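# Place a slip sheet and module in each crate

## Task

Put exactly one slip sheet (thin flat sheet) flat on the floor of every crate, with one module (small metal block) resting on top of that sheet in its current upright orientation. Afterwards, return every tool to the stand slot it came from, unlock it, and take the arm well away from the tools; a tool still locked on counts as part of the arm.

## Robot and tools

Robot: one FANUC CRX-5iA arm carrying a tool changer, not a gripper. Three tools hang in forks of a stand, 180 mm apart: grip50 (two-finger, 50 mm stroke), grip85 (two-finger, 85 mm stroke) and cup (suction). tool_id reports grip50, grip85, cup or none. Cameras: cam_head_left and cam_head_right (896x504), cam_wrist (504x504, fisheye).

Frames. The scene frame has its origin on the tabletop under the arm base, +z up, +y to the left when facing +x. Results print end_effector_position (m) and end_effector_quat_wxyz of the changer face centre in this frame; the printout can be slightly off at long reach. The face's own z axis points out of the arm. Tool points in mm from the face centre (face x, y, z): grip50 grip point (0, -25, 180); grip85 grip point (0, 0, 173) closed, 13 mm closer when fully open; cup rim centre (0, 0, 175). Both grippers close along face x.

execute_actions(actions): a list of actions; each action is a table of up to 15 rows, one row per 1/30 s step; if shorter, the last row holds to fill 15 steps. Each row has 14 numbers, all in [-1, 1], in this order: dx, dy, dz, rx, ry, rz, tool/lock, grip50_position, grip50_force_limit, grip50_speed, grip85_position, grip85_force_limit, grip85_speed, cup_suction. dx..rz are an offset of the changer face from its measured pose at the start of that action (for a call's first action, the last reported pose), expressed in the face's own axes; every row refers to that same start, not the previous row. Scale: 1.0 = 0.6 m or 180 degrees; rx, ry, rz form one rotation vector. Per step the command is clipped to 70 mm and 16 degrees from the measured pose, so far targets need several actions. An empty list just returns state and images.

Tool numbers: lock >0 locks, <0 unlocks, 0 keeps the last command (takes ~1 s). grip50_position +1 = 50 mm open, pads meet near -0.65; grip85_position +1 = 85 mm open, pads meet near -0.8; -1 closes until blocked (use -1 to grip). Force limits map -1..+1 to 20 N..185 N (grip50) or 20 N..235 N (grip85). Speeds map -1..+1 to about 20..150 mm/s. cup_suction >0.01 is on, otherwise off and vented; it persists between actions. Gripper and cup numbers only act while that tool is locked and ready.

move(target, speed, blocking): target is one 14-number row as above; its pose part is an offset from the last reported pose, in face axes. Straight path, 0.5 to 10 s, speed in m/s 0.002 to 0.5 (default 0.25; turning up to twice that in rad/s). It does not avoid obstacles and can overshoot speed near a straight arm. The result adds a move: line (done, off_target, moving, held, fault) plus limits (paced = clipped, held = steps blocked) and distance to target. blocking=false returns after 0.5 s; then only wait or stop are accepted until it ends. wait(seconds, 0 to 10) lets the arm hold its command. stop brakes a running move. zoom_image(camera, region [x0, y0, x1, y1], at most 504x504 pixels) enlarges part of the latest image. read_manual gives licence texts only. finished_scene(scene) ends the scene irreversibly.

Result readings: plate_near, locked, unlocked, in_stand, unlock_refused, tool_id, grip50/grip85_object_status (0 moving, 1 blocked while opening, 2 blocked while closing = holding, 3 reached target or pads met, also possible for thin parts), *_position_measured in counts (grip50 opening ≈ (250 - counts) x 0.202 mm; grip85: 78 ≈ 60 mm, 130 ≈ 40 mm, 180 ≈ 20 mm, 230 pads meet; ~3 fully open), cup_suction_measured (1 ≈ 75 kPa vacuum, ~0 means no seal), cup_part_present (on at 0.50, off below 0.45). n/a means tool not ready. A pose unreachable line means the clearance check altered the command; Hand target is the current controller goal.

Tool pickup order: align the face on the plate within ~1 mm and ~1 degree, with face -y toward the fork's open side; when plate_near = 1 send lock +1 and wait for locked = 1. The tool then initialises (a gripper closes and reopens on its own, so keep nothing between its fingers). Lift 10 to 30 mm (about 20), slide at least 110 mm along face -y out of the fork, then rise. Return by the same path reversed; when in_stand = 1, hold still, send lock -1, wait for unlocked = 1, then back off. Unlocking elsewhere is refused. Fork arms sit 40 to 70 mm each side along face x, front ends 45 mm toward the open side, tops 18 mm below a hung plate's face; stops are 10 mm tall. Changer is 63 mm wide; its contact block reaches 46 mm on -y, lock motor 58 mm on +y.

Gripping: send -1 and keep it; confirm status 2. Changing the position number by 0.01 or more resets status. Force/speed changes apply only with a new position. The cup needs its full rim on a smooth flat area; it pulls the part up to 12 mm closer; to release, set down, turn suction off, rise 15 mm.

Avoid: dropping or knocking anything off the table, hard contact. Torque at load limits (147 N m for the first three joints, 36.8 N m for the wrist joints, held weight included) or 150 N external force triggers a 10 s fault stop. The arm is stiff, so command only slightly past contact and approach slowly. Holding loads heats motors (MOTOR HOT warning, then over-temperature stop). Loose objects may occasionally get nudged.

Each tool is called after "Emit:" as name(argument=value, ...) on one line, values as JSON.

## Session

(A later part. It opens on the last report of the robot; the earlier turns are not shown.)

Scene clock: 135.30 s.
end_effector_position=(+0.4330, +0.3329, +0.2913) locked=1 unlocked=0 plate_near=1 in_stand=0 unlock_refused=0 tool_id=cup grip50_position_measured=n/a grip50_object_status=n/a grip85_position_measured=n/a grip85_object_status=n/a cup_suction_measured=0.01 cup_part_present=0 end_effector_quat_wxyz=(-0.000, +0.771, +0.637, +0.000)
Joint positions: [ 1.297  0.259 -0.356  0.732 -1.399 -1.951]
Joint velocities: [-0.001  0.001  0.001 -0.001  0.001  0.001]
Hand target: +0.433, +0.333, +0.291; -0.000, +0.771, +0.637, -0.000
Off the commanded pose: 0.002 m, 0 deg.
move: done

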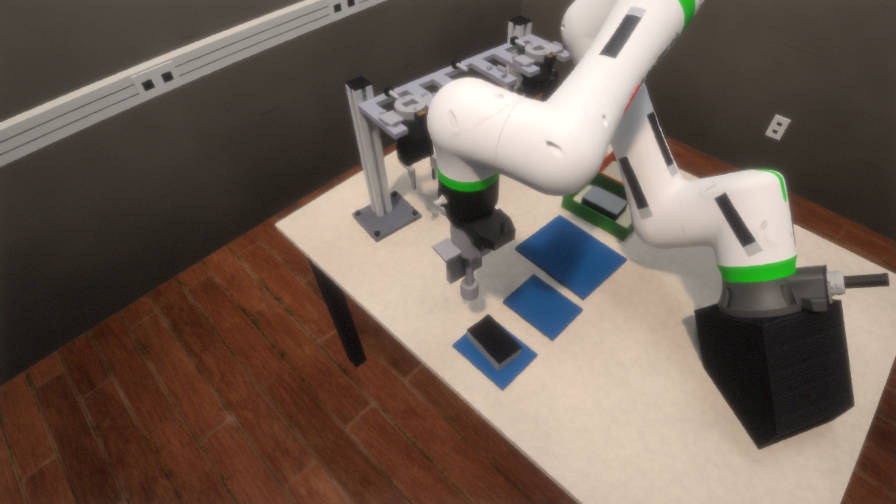

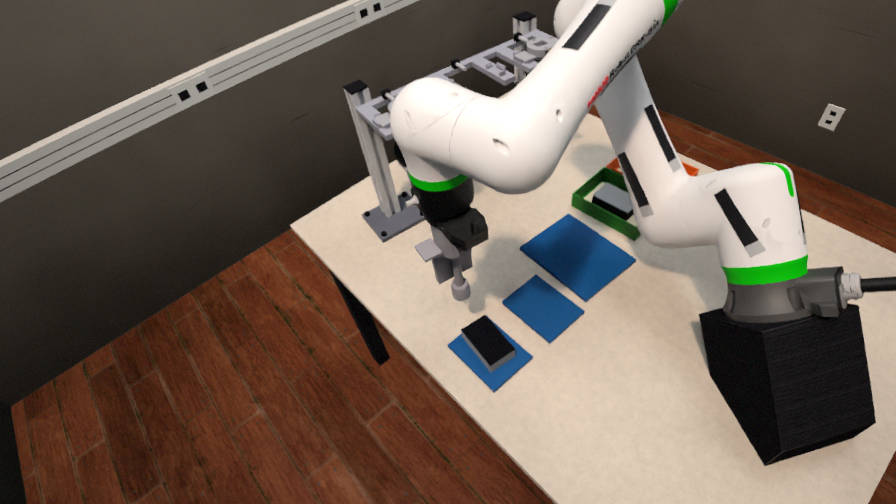

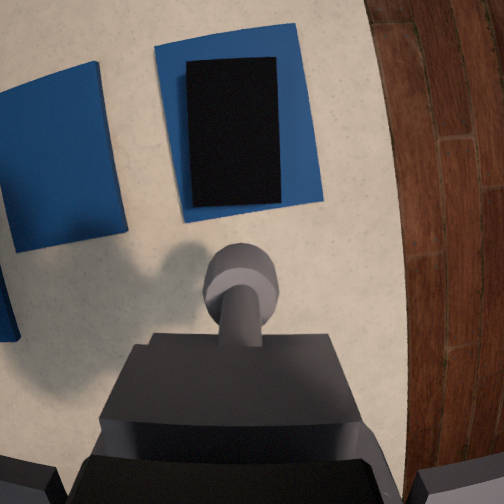

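Emit:
move(target=[-0.008,-0.142,0.097,0,0,-0.013,0,1,0,0,1,0,0,1])

Emit:
move(target=[0,0,0.028,0,0,0,0,1,0,0,1,0,0,1], speed=0.025)

Emit:
wait(seconds=0.5)

Scene clock: 140.10 s.
end_effector_position=(+0.3483, +0.3445, +0.2333) locked=1 unlocked=0 plate_near=1 in_stand=0 unlock_refused=0 tool_id=cup grip50_position_measured=n/a grip50_object_status=n/a grip85_position_measured=n/a grip85_object_status=n/a cup_suction_measured=0.01 cup_part_present=0 end_effector_quat_wxyz=(-0.001, +0.758, +0.652, +0.000)
Joint positions: [ 1.346  0.322 -0.534  0.748 -1.245 -2.106]
Joint velocities: [ 0.003  0.    -0.     0.001  0.001 -0.001]
Hand target: +0.348, +0.345, +0.233; -0.001, +0.758, +0.652, +0.000
Off the commanded pose: 0.000 m, 0 deg.
move: done

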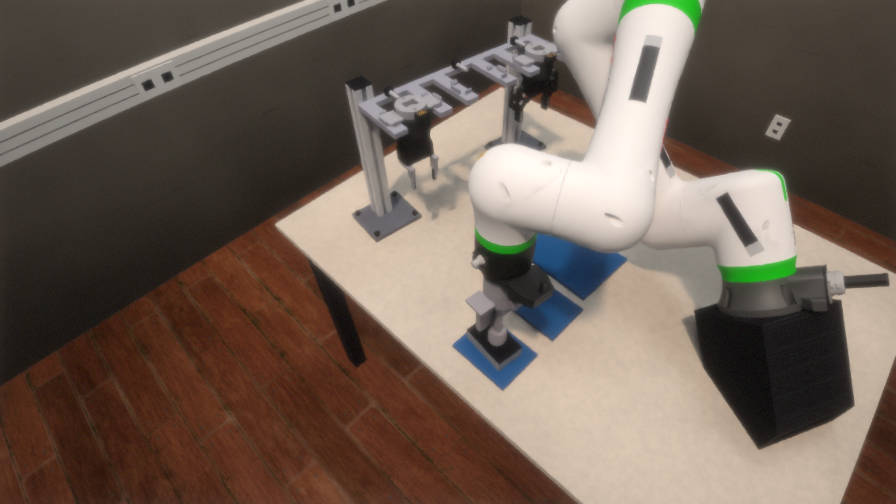

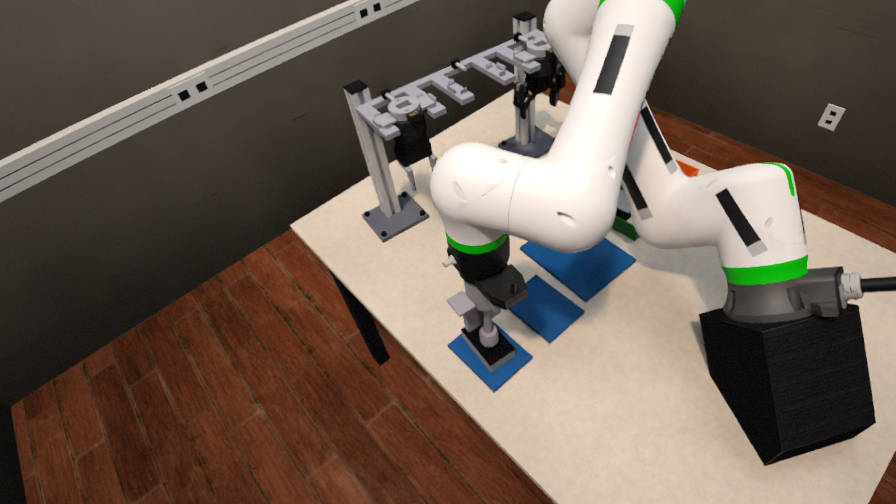

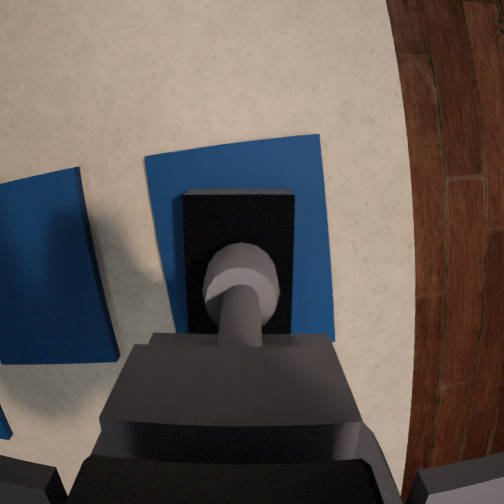

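Scene clock: 141.00 s.
end_effector_position=(+0.3482, +0.3446, +0.2165) locked=1 unlocked=0 plate_near=1 in_stand=0 unlock_refused=0 tool_id=cup grip50_position_measured=n/a grip50_object_status=n/a grip85_position_measured=n/a grip85_object_status=n/a cup_suction_measured=0.89 cup_part_present=1 end_effector_quat_wxyz=(-0.001, +0.758, +0.652, +0.000)
Joint positions: [ 1.319  0.335 -0.556  0.772 -1.209 -2.117]
Joint velocities: [ 0.    -0.    -0.     0.    -0.    -0.001]
Hand target: +0.348, +0.345, +0.217; -0.001, +0.758, +0.652, +0.000
Off the commanded pose: 0.000 m, 0 deg.
move: done

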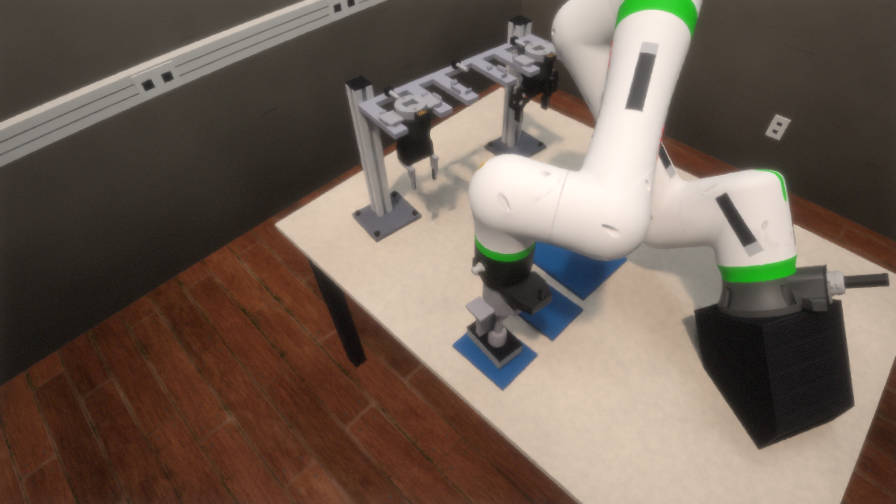

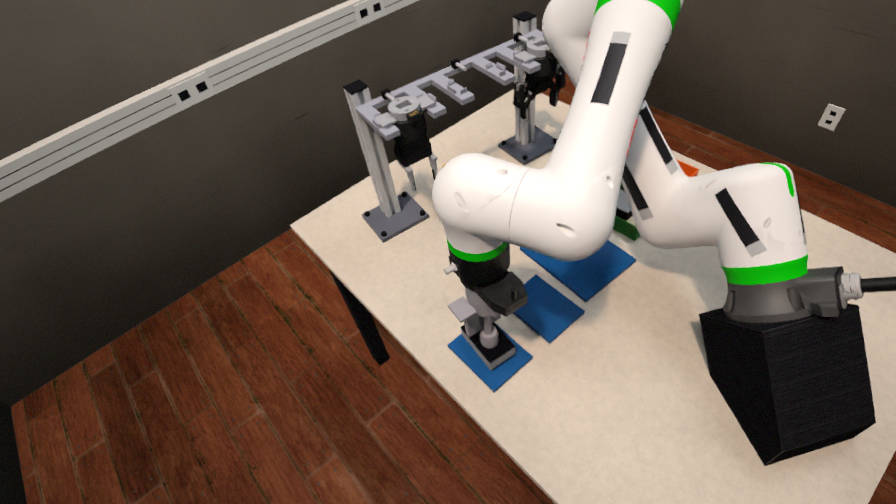

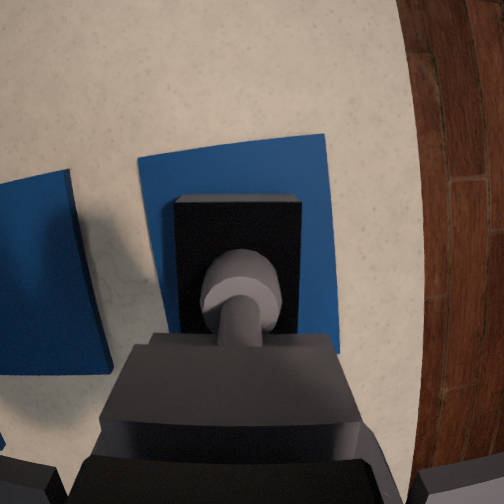

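Scene clock: 141.50 s.
end_effector_position=(+0.3482, +0.3446, +0.2165) locked=1 unlocked=0 plate_near=1 in_stand=0 unlock_refused=0 tool_id=cup grip50_position_measured=n/a grip50_object_status=n/a grip85_position_measured=n/a grip85_object_status=n/a cup_suction_measured=1.00 cup_part_present=1 end_effector_quat_wxyz=(-0.001, +0.758, +0.652, +0.000)
Joint positions: [ 1.319  0.335 -0.556  0.772 -1.209 -2.117]
Joint velocities: [ 0.     0.     0.    -0.001  0.001 -0.   ]
Hand target: +0.348, +0.345, +0.217; -0.001, +0.758, +0.652, +0.000
Off the commanded pose: 0.000 m, 0 deg.
wait: 0.50 s; at rest by 0.17 s

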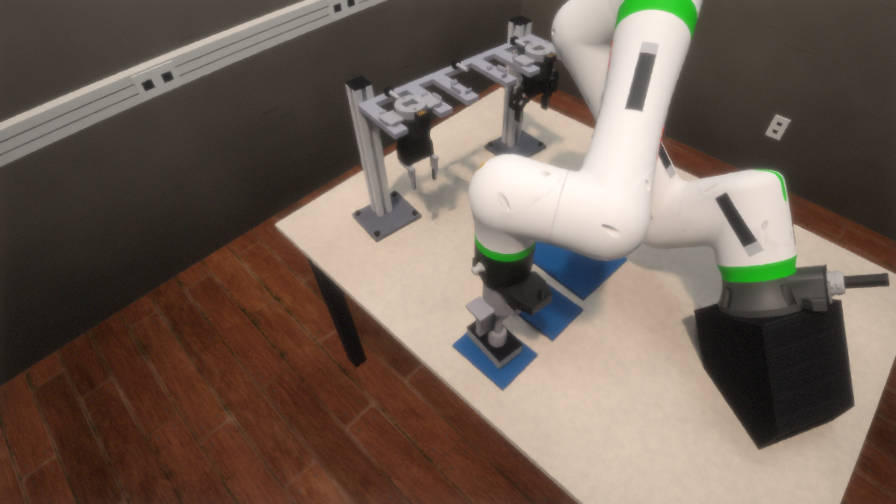

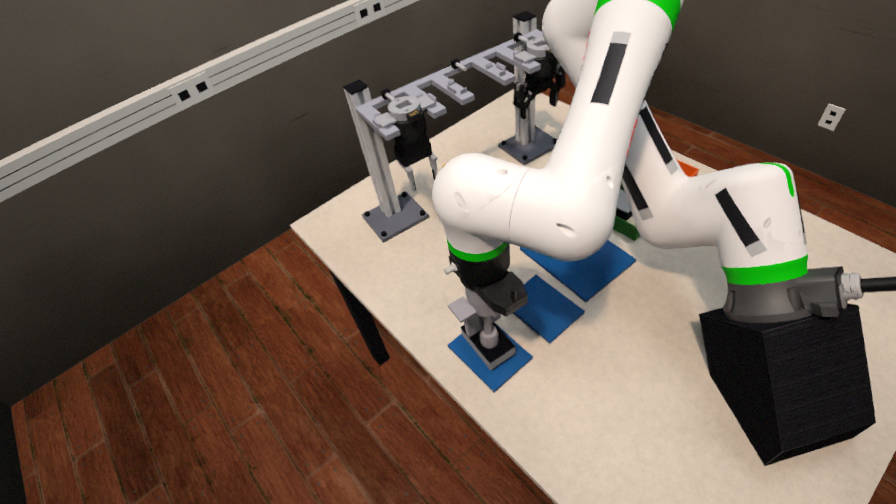

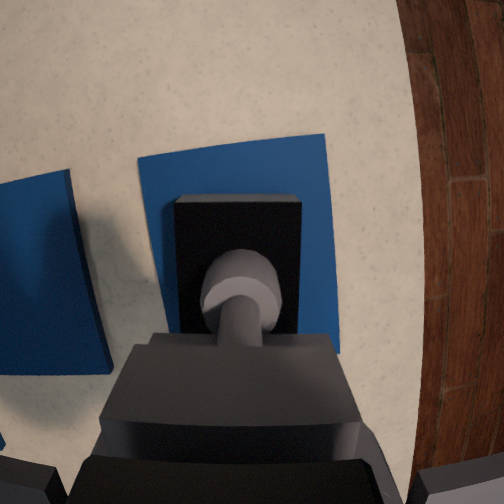

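Emit:
move(target=[0,0,-0.08,0,0,0,0,1,0,0,1,0,0,1], speed=0.1)

Emit:
move(target=[-0.53,0.337,0,0,0,-0.059,0,1,0,0,1,0,0,1], speed=0.2)

Emit:
move(target=[-0.503,-0.03,0.01,0,0,0,0,1,0,0,1,0,0,1], speed=0.2)

Emit:
move(target=[0,-0.135,0.02,0,0,0,0,1,0,0,1,0,0,1], speed=0.1)

Scene clock: 145.97 s.
end_effector_position=(+0.3483, +0.3444, +0.2645) locked=1 unlocked=0 plate_near=1 in_stand=0 unlock_refused=0 tool_id=cup grip50_position_measured=n/a grip50_object_status=n/a grip85_position_measured=n/a grip85_object_status=n/a cup_suction_measured=1.00 cup_part_present=1 end_effector_quat_wxyz=(-0.001, +0.758, +0.652, +0.000)
Joint positions: [ 1.395  0.303 -0.491  0.707 -1.313 -2.088]
Joint velocities: [ 0.001  0.     0.    -0.001 -0.001  0.   ]
Hand target: +0.348, +0.344, +0.265; -0.001, +0.758, +0.652, +0.000
Off the commanded pose: 0.000 m, 0 deg.
move: done

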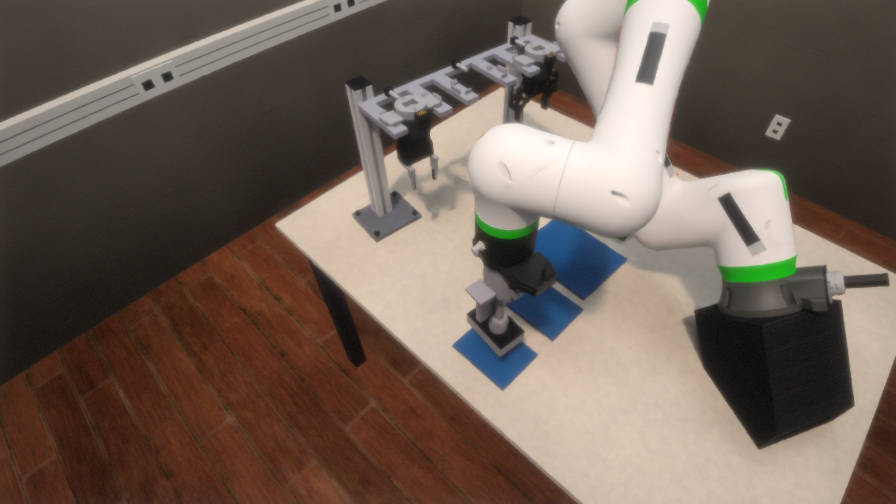

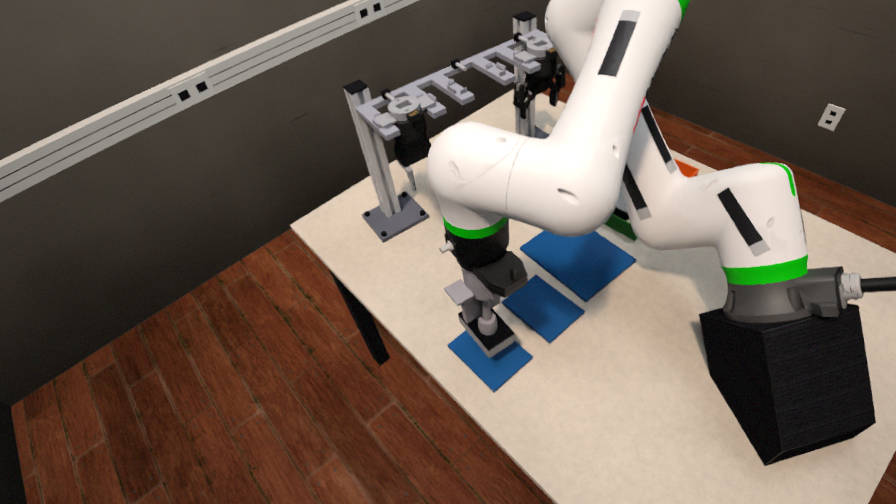

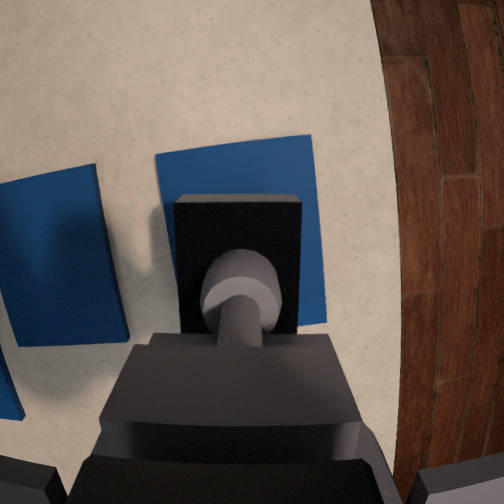

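Scene clock: 148.23 s.
end_effector_position=(+0.5017, -0.0005, +0.2634) locked=1 unlocked=0 plate_near=1 in_stand=0 unlock_refused=0 tool_id=cup grip50_position_measured=n/a grip50_object_status=n/a grip85_position_measured=n/a grip85_object_status=n/a cup_suction_measured=1.00 cup_part_present=1 end_effector_quat_wxyz=(-0.000, +0.694, +0.720, -0.000)
Joint positions: [ 0.998 -0.512 -0.717  0.796 -1.506 -1.241]
Joint velocities: [ 0.     0.001  0.001 -0.002  0.001  0.   ]
Hand target: +0.502, -0.001, +0.263; -0.000, +0.694, +0.720, -0.001
Off the commanded pose: 0.001 m, 0 deg.
move: done

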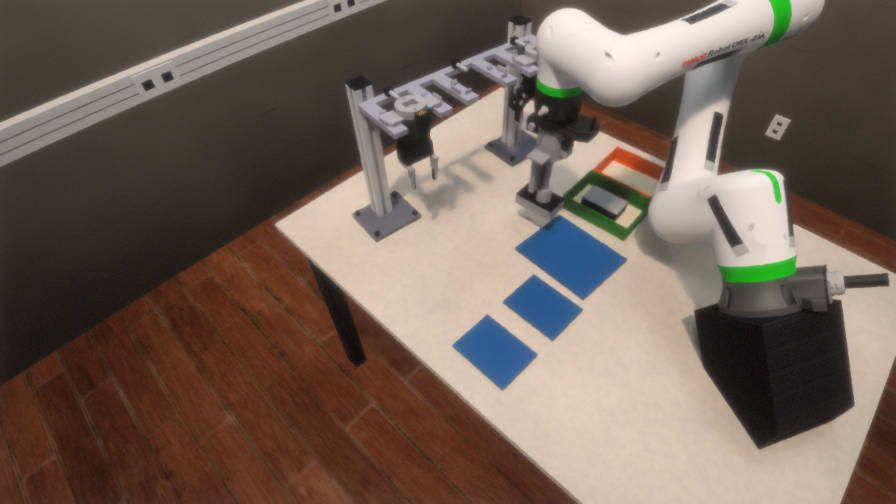

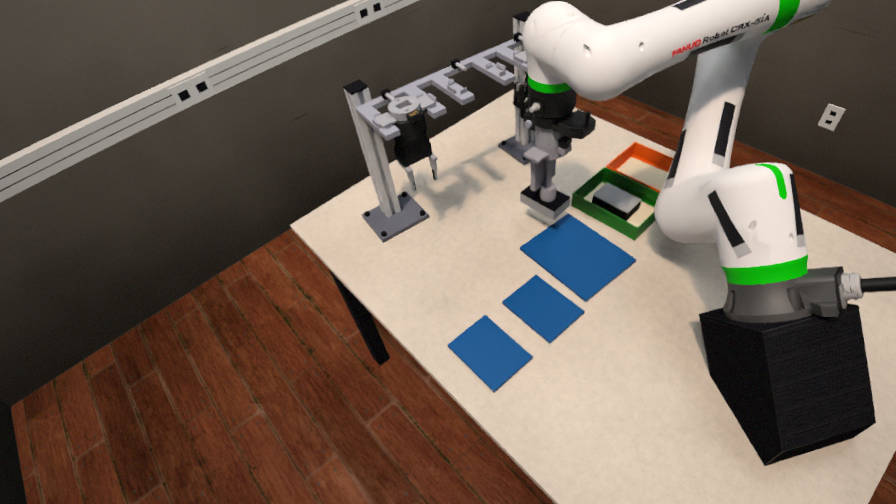

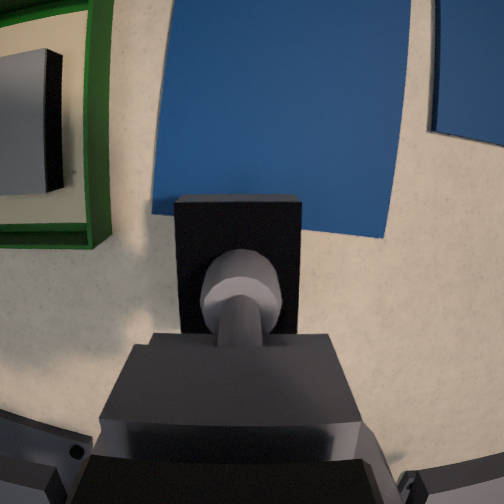

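Scene clock: 150.33 s.
end_effector_position=(+0.4948, -0.3024, +0.2577) locked=1 unlocked=0 plate_near=1 in_stand=0 unlock_refused=0 tool_id=cup grip50_position_measured=n/a grip50_object_status=n/a grip85_position_measured=n/a grip85_object_status=n/a cup_suction_measured=1.00 cup_part_present=1 end_effector_quat_wxyz=(-0.000, +0.694, +0.720, -0.001)
Joint positions: [-0.043 -0.75  -0.514  0.486 -1.164 -0.13 ]
Joint velocities: [-0.002  0.     0.001 -0.002 -0.     0.001]
Hand target: +0.495, -0.302, +0.258; -0.000, +0.694, +0.720, -0.001
Off the commanded pose: 0.001 m, 0 deg.
move: done

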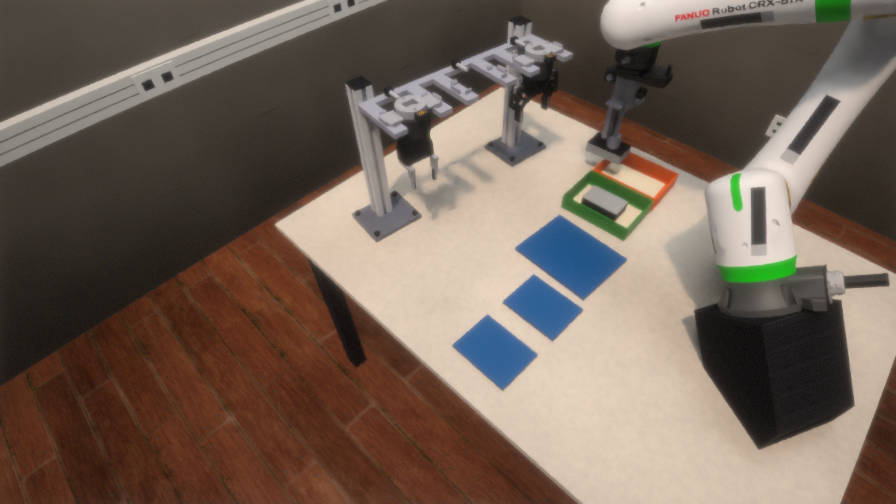

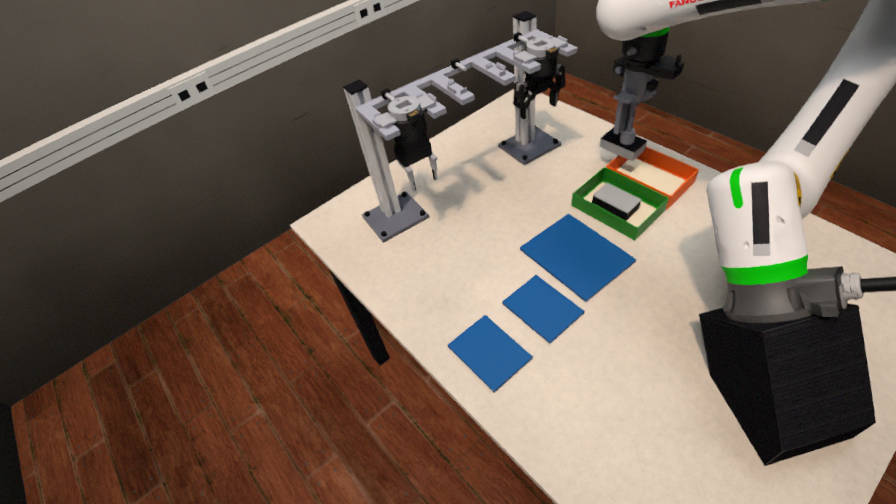

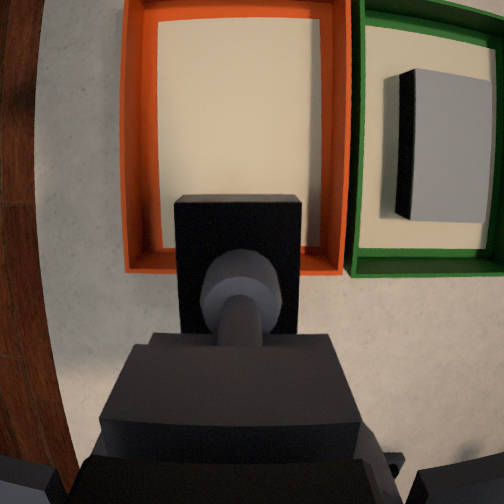

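Scene clock: 151.47 s.
end_effector_position=(+0.4139, -0.3055, +0.2457) locked=1 unlocked=0 plate_near=1 in_stand=0 unlock_refused=0 tool_id=cup grip50_position_measured=n/a grip50_object_status=n/a grip85_position_measured=n/a grip85_object_status=n/a cup_suction_measured=1.00 cup_part_present=1 end_effector_quat_wxyz=(-0.000, +0.694, +0.720, -0.001)
Joint positions: [-0.141 -0.919 -0.681  0.423 -1.124 -0.035]
Joint velocities: [-0.002 -0.    -0.    -0.001 -0.     0.001]
Hand target: +0.414, -0.306, +0.246; -0.000, +0.694, +0.720, -0.001
Off the commanded pose: 0.000 m, 0 deg.
move: done

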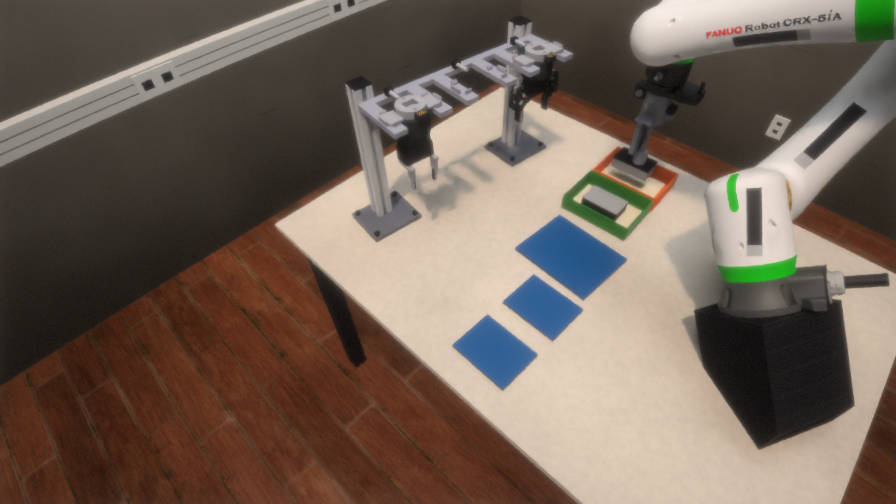

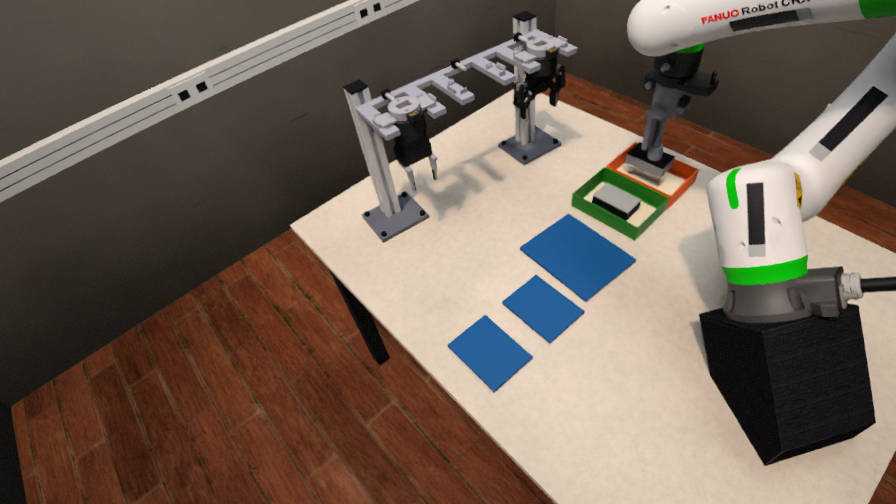

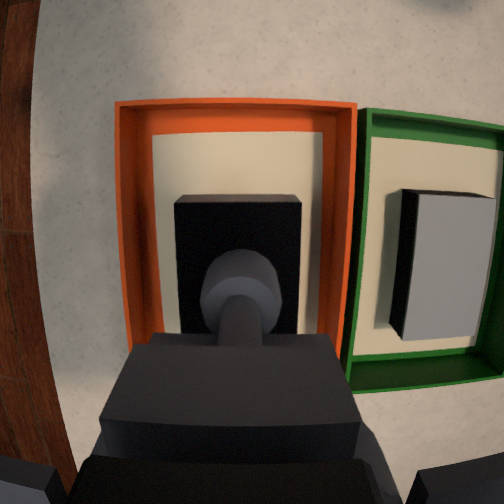

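Emit:
move(target=[0,-0.005,0.0685,0,0,0,0,1,0,0,1,0,0,1], speed=0.04)

Emit:
execute_actions(actions=[[[0,0,0,0,0,0,0,1,0,0,1,0,0,0]],[[0,0,0,0,0,0,0,1,0,0,1,0,0,0]]])

Emit:
move(target=[0,0,-0.06,0,0,0,0,1,0,0,1,0,0,0], speed=0.1)

Emit:
move(target=[0.1,0.14,-0.02,0,0,0,0,1,0,0,1,0,0,0])

Emit:
move(target=[0.47,0.116,-0.216,0,0,0.051,0,1,0,0,1,0,0,0])

Scene clock: 157.37 s.
end_effector_position=(+0.4111, -0.3055, +0.2046) locked=1 unlocked=0 plate_near=1 in_stand=0 unlock_refused=0 tool_id=cup grip50_position_measured=n/a grip50_object_status=n/a grip85_position_measured=n/a grip85_object_status=n/a cup_suction_measured=1.00 cup_part_present=1 end_effector_quat_wxyz=(-0.001, +0.694, +0.720, -0.001)
Joint positions: [-0.257 -0.836 -0.719  0.369 -0.969  0.033]
Joint velocities: [ 0.001  0.     0.    -0.    -0.001  0.001]
Hand target: +0.411, -0.305, +0.205; -0.001, +0.694, +0.720, -0.001
Off the commanded pose: 0.000 m, 0 deg.
move: done

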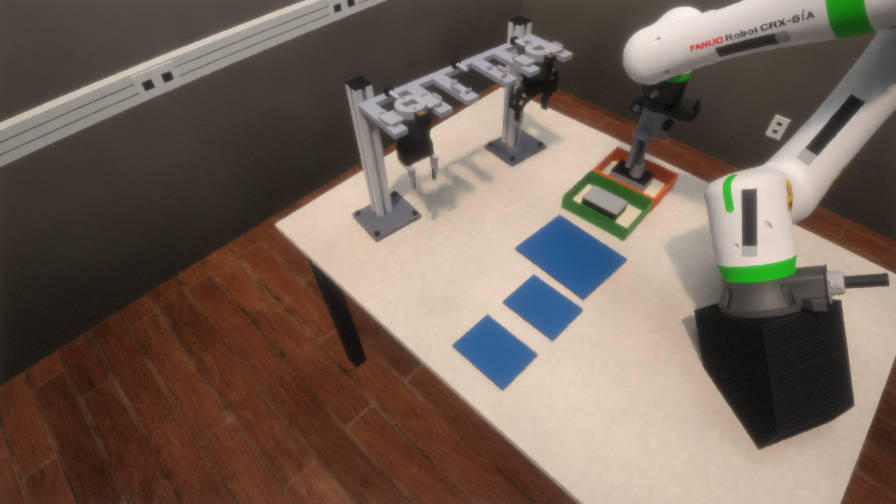

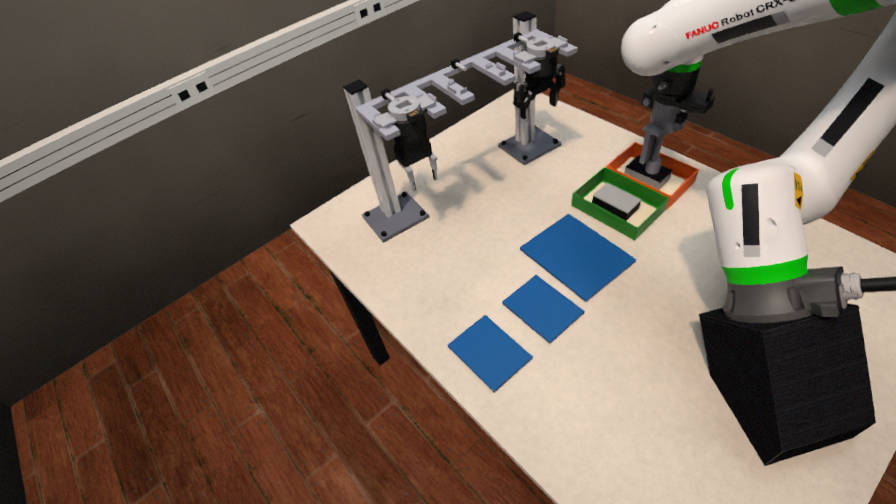

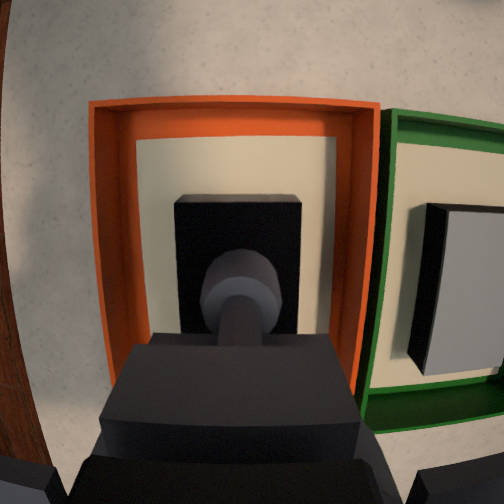

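Scene clock: 158.37 s.
end_effector_position=(+0.4111, -0.3055, +0.2046) locked=1 unlocked=0 plate_near=1 in_stand=0 unlock_refused=0 tool_id=cup grip50_position_measured=n/a grip50_object_status=n/a grip85_position_measured=n/a grip85_object_status=n/a cup_suction_measured=0.01 cup_part_present=0 end_effector_quat_wxyz=(-0.001, +0.694, +0.720, -0.001)
Joint positions: [-0.257 -0.836 -0.719  0.369 -0.969  0.033]
Joint velocities: [-0.     0.    -0.    -0.     0.    -0.001]
Hand target: +0.411, -0.305, +0.205; -0.001, +0.694, +0.720, -0.001
Off the commanded pose: 0.000 m, 0 deg.

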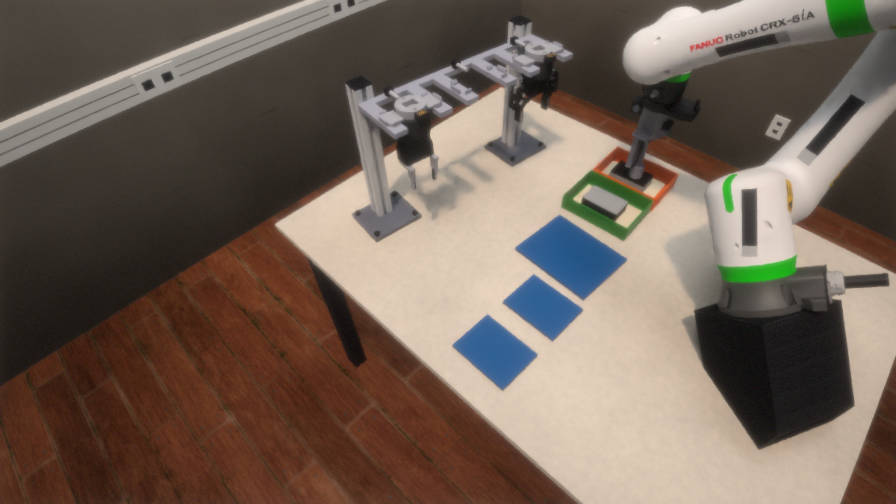

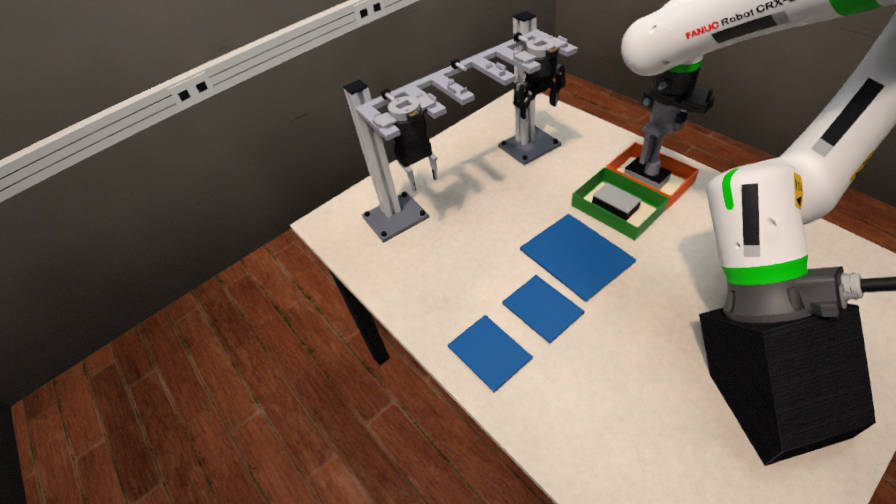

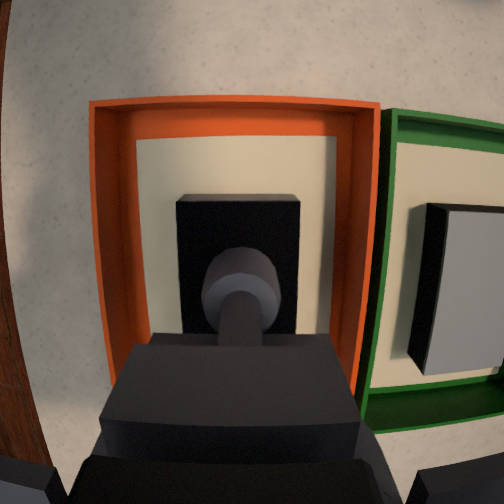

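Scene clock: 159.13 s.
end_effector_position=(+0.4110, -0.3056, +0.2407) locked=1 unlocked=0 plate_near=1 in_stand=0 unlock_refused=0 tool_id=cup grip50_position_measured=n/a grip50_object_status=n/a grip85_position_measured=n/a grip85_object_status=n/a cup_suction_measured=0.01 cup_part_present=0 end_effector_quat_wxyz=(-0.000, +0.694, +0.720, -0.001)
Joint positions: [-0.162 -0.915 -0.69   0.412 -1.104 -0.02 ]
Joint velocities: [ 0.002 -0.001 -0.002  0.001 -0.001 -0.001]
Hand target: +0.411, -0.306, +0.241; -0.000, +0.694, +0.720, -0.001
Off the commanded pose: 0.000 m, 0 deg.
move: done

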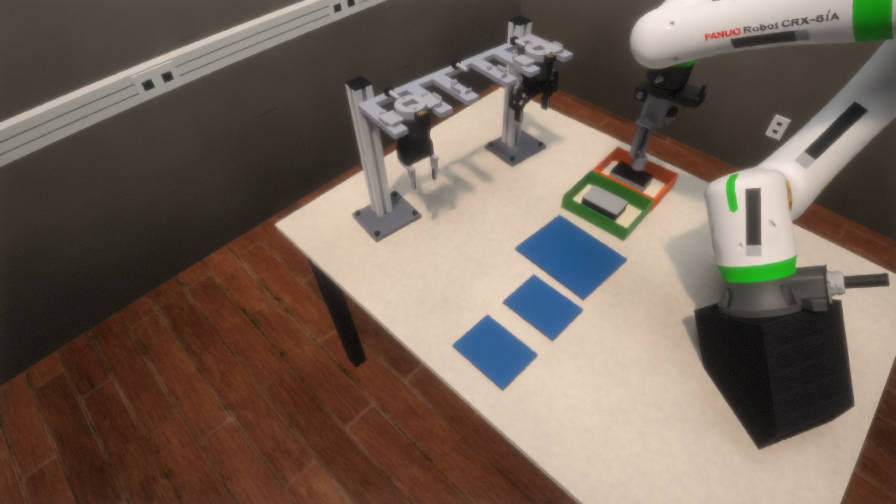

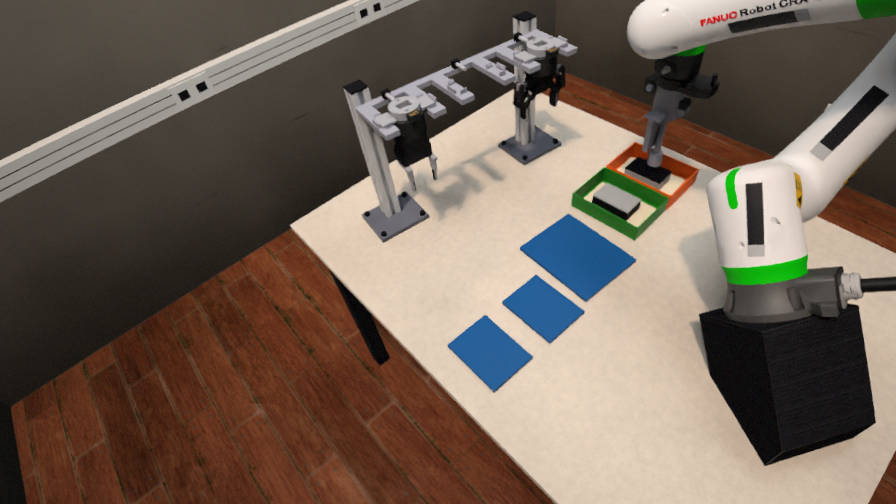

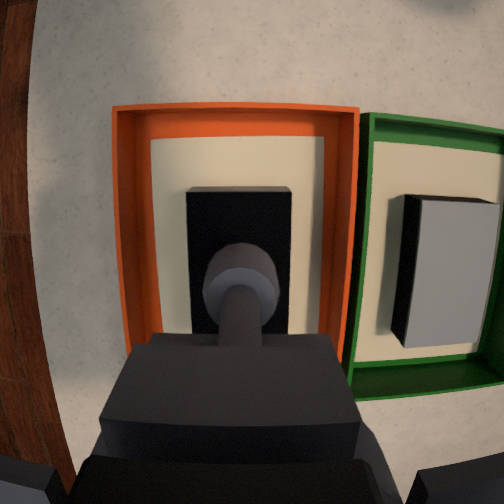

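Scene clock: 160.03 s.
end_effector_position=(+0.4926, -0.2428, +0.2524) locked=1 unlocked=0 plate_near=1 in_stand=0 unlock_refused=0 tool_id=cup grip50_position_measured=n/a grip50_object_status=n/a grip85_position_measured=n/a grip85_object_status=n/a cup_suction_measured=0.01 cup_part_present=0 end_effector_quat_wxyz=(-0.000, +0.694, +0.720, -0.001)
Joint positions: [ 0.266 -0.809 -0.64   0.657 -1.272 -0.441]
Joint velocities: [ 0.     0.     0.     0.001 -0.001 -0.001]
Hand target: +0.493, -0.243, +0.252; -0.000, +0.694, +0.720, -0.001
Off the commanded pose: 0.000 m, 0 deg.
move: done

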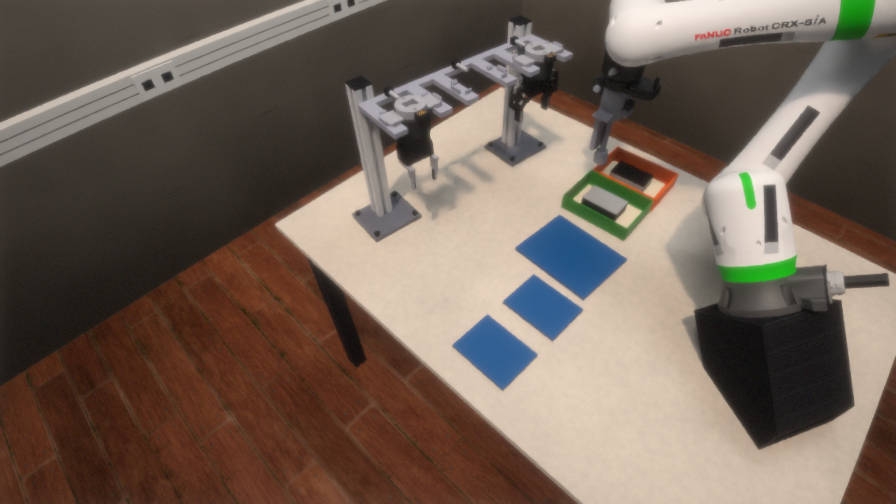

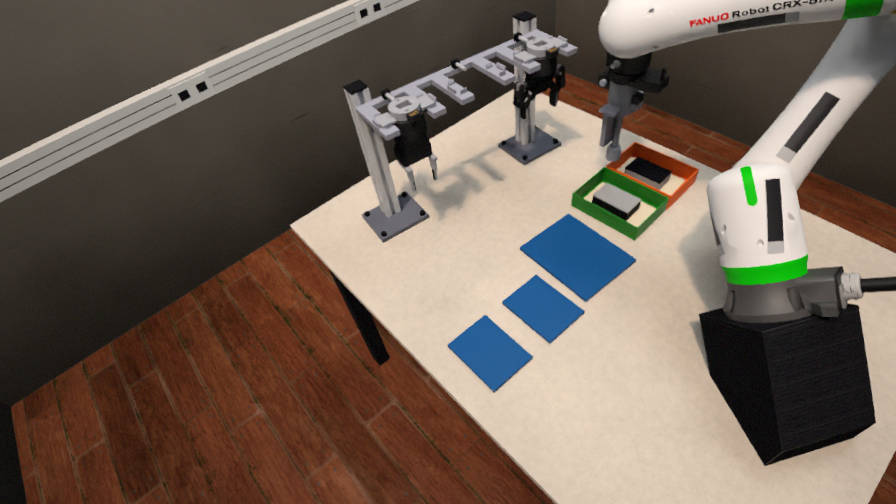

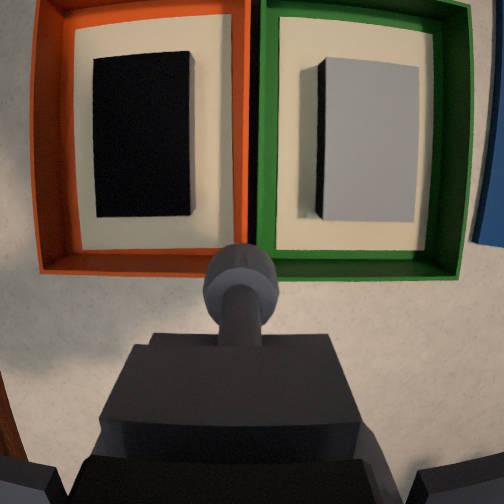

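Scene clock: 161.77 s.
end_effector_position=(+0.5519, +0.0412, +0.3818) locked=1 unlocked=0 plate_near=1 in_stand=0 unlock_refused=0 tool_id=cup grip50_position_measured=n/a grip50_object_status=n/a grip85_position_measured=n/a grip85_object_status=n/a cup_suction_measured=0.01 cup_part_present=0 end_effector_quat_wxyz=(-0.000, +0.750, +0.661, -0.000)
Joint positions: [ 1.212 -0.346 -0.383  0.767 -1.774 -1.435]
Joint velocities: [-0.001  0.001  0.     0.001  0.     0.   ]
Hand target: +0.552, +0.041, +0.382; -0.000, +0.750, +0.661, -0.001
Off the commanded pose: 0.001 m, 0 deg.
move: done

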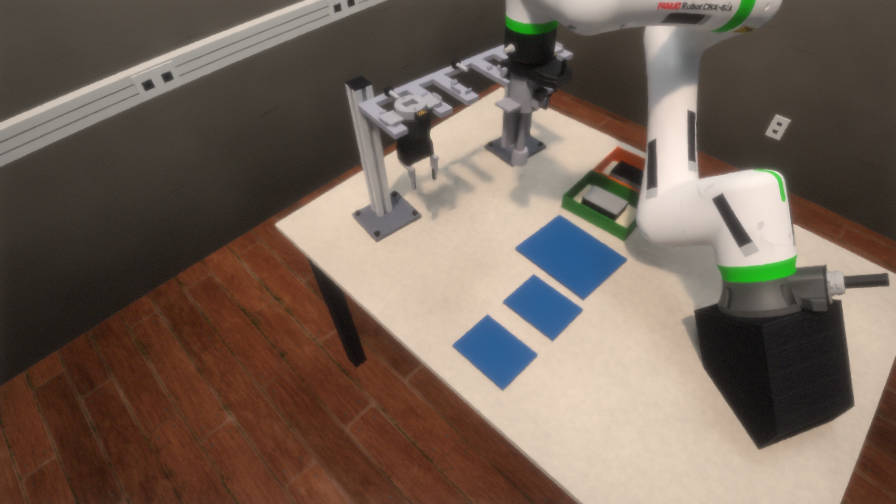

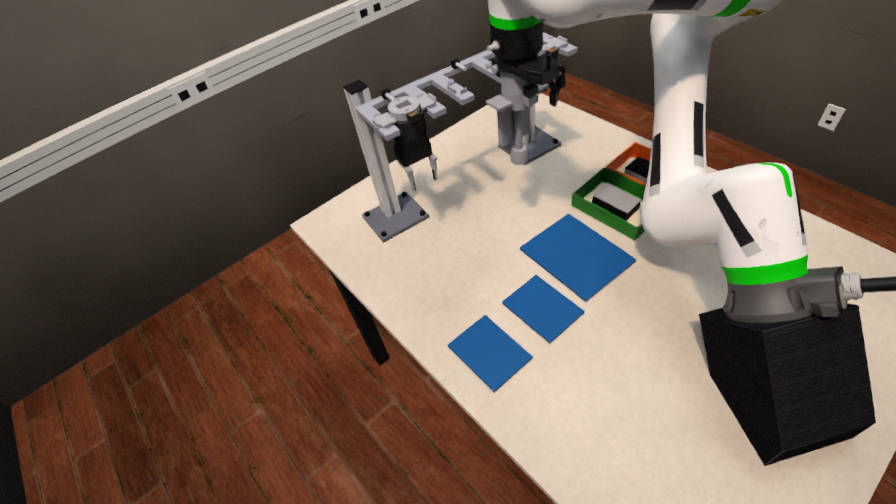

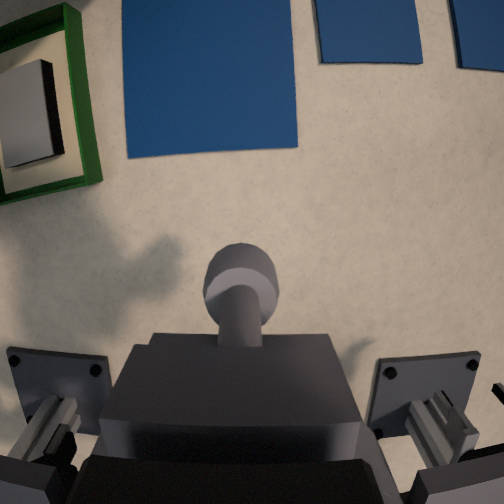

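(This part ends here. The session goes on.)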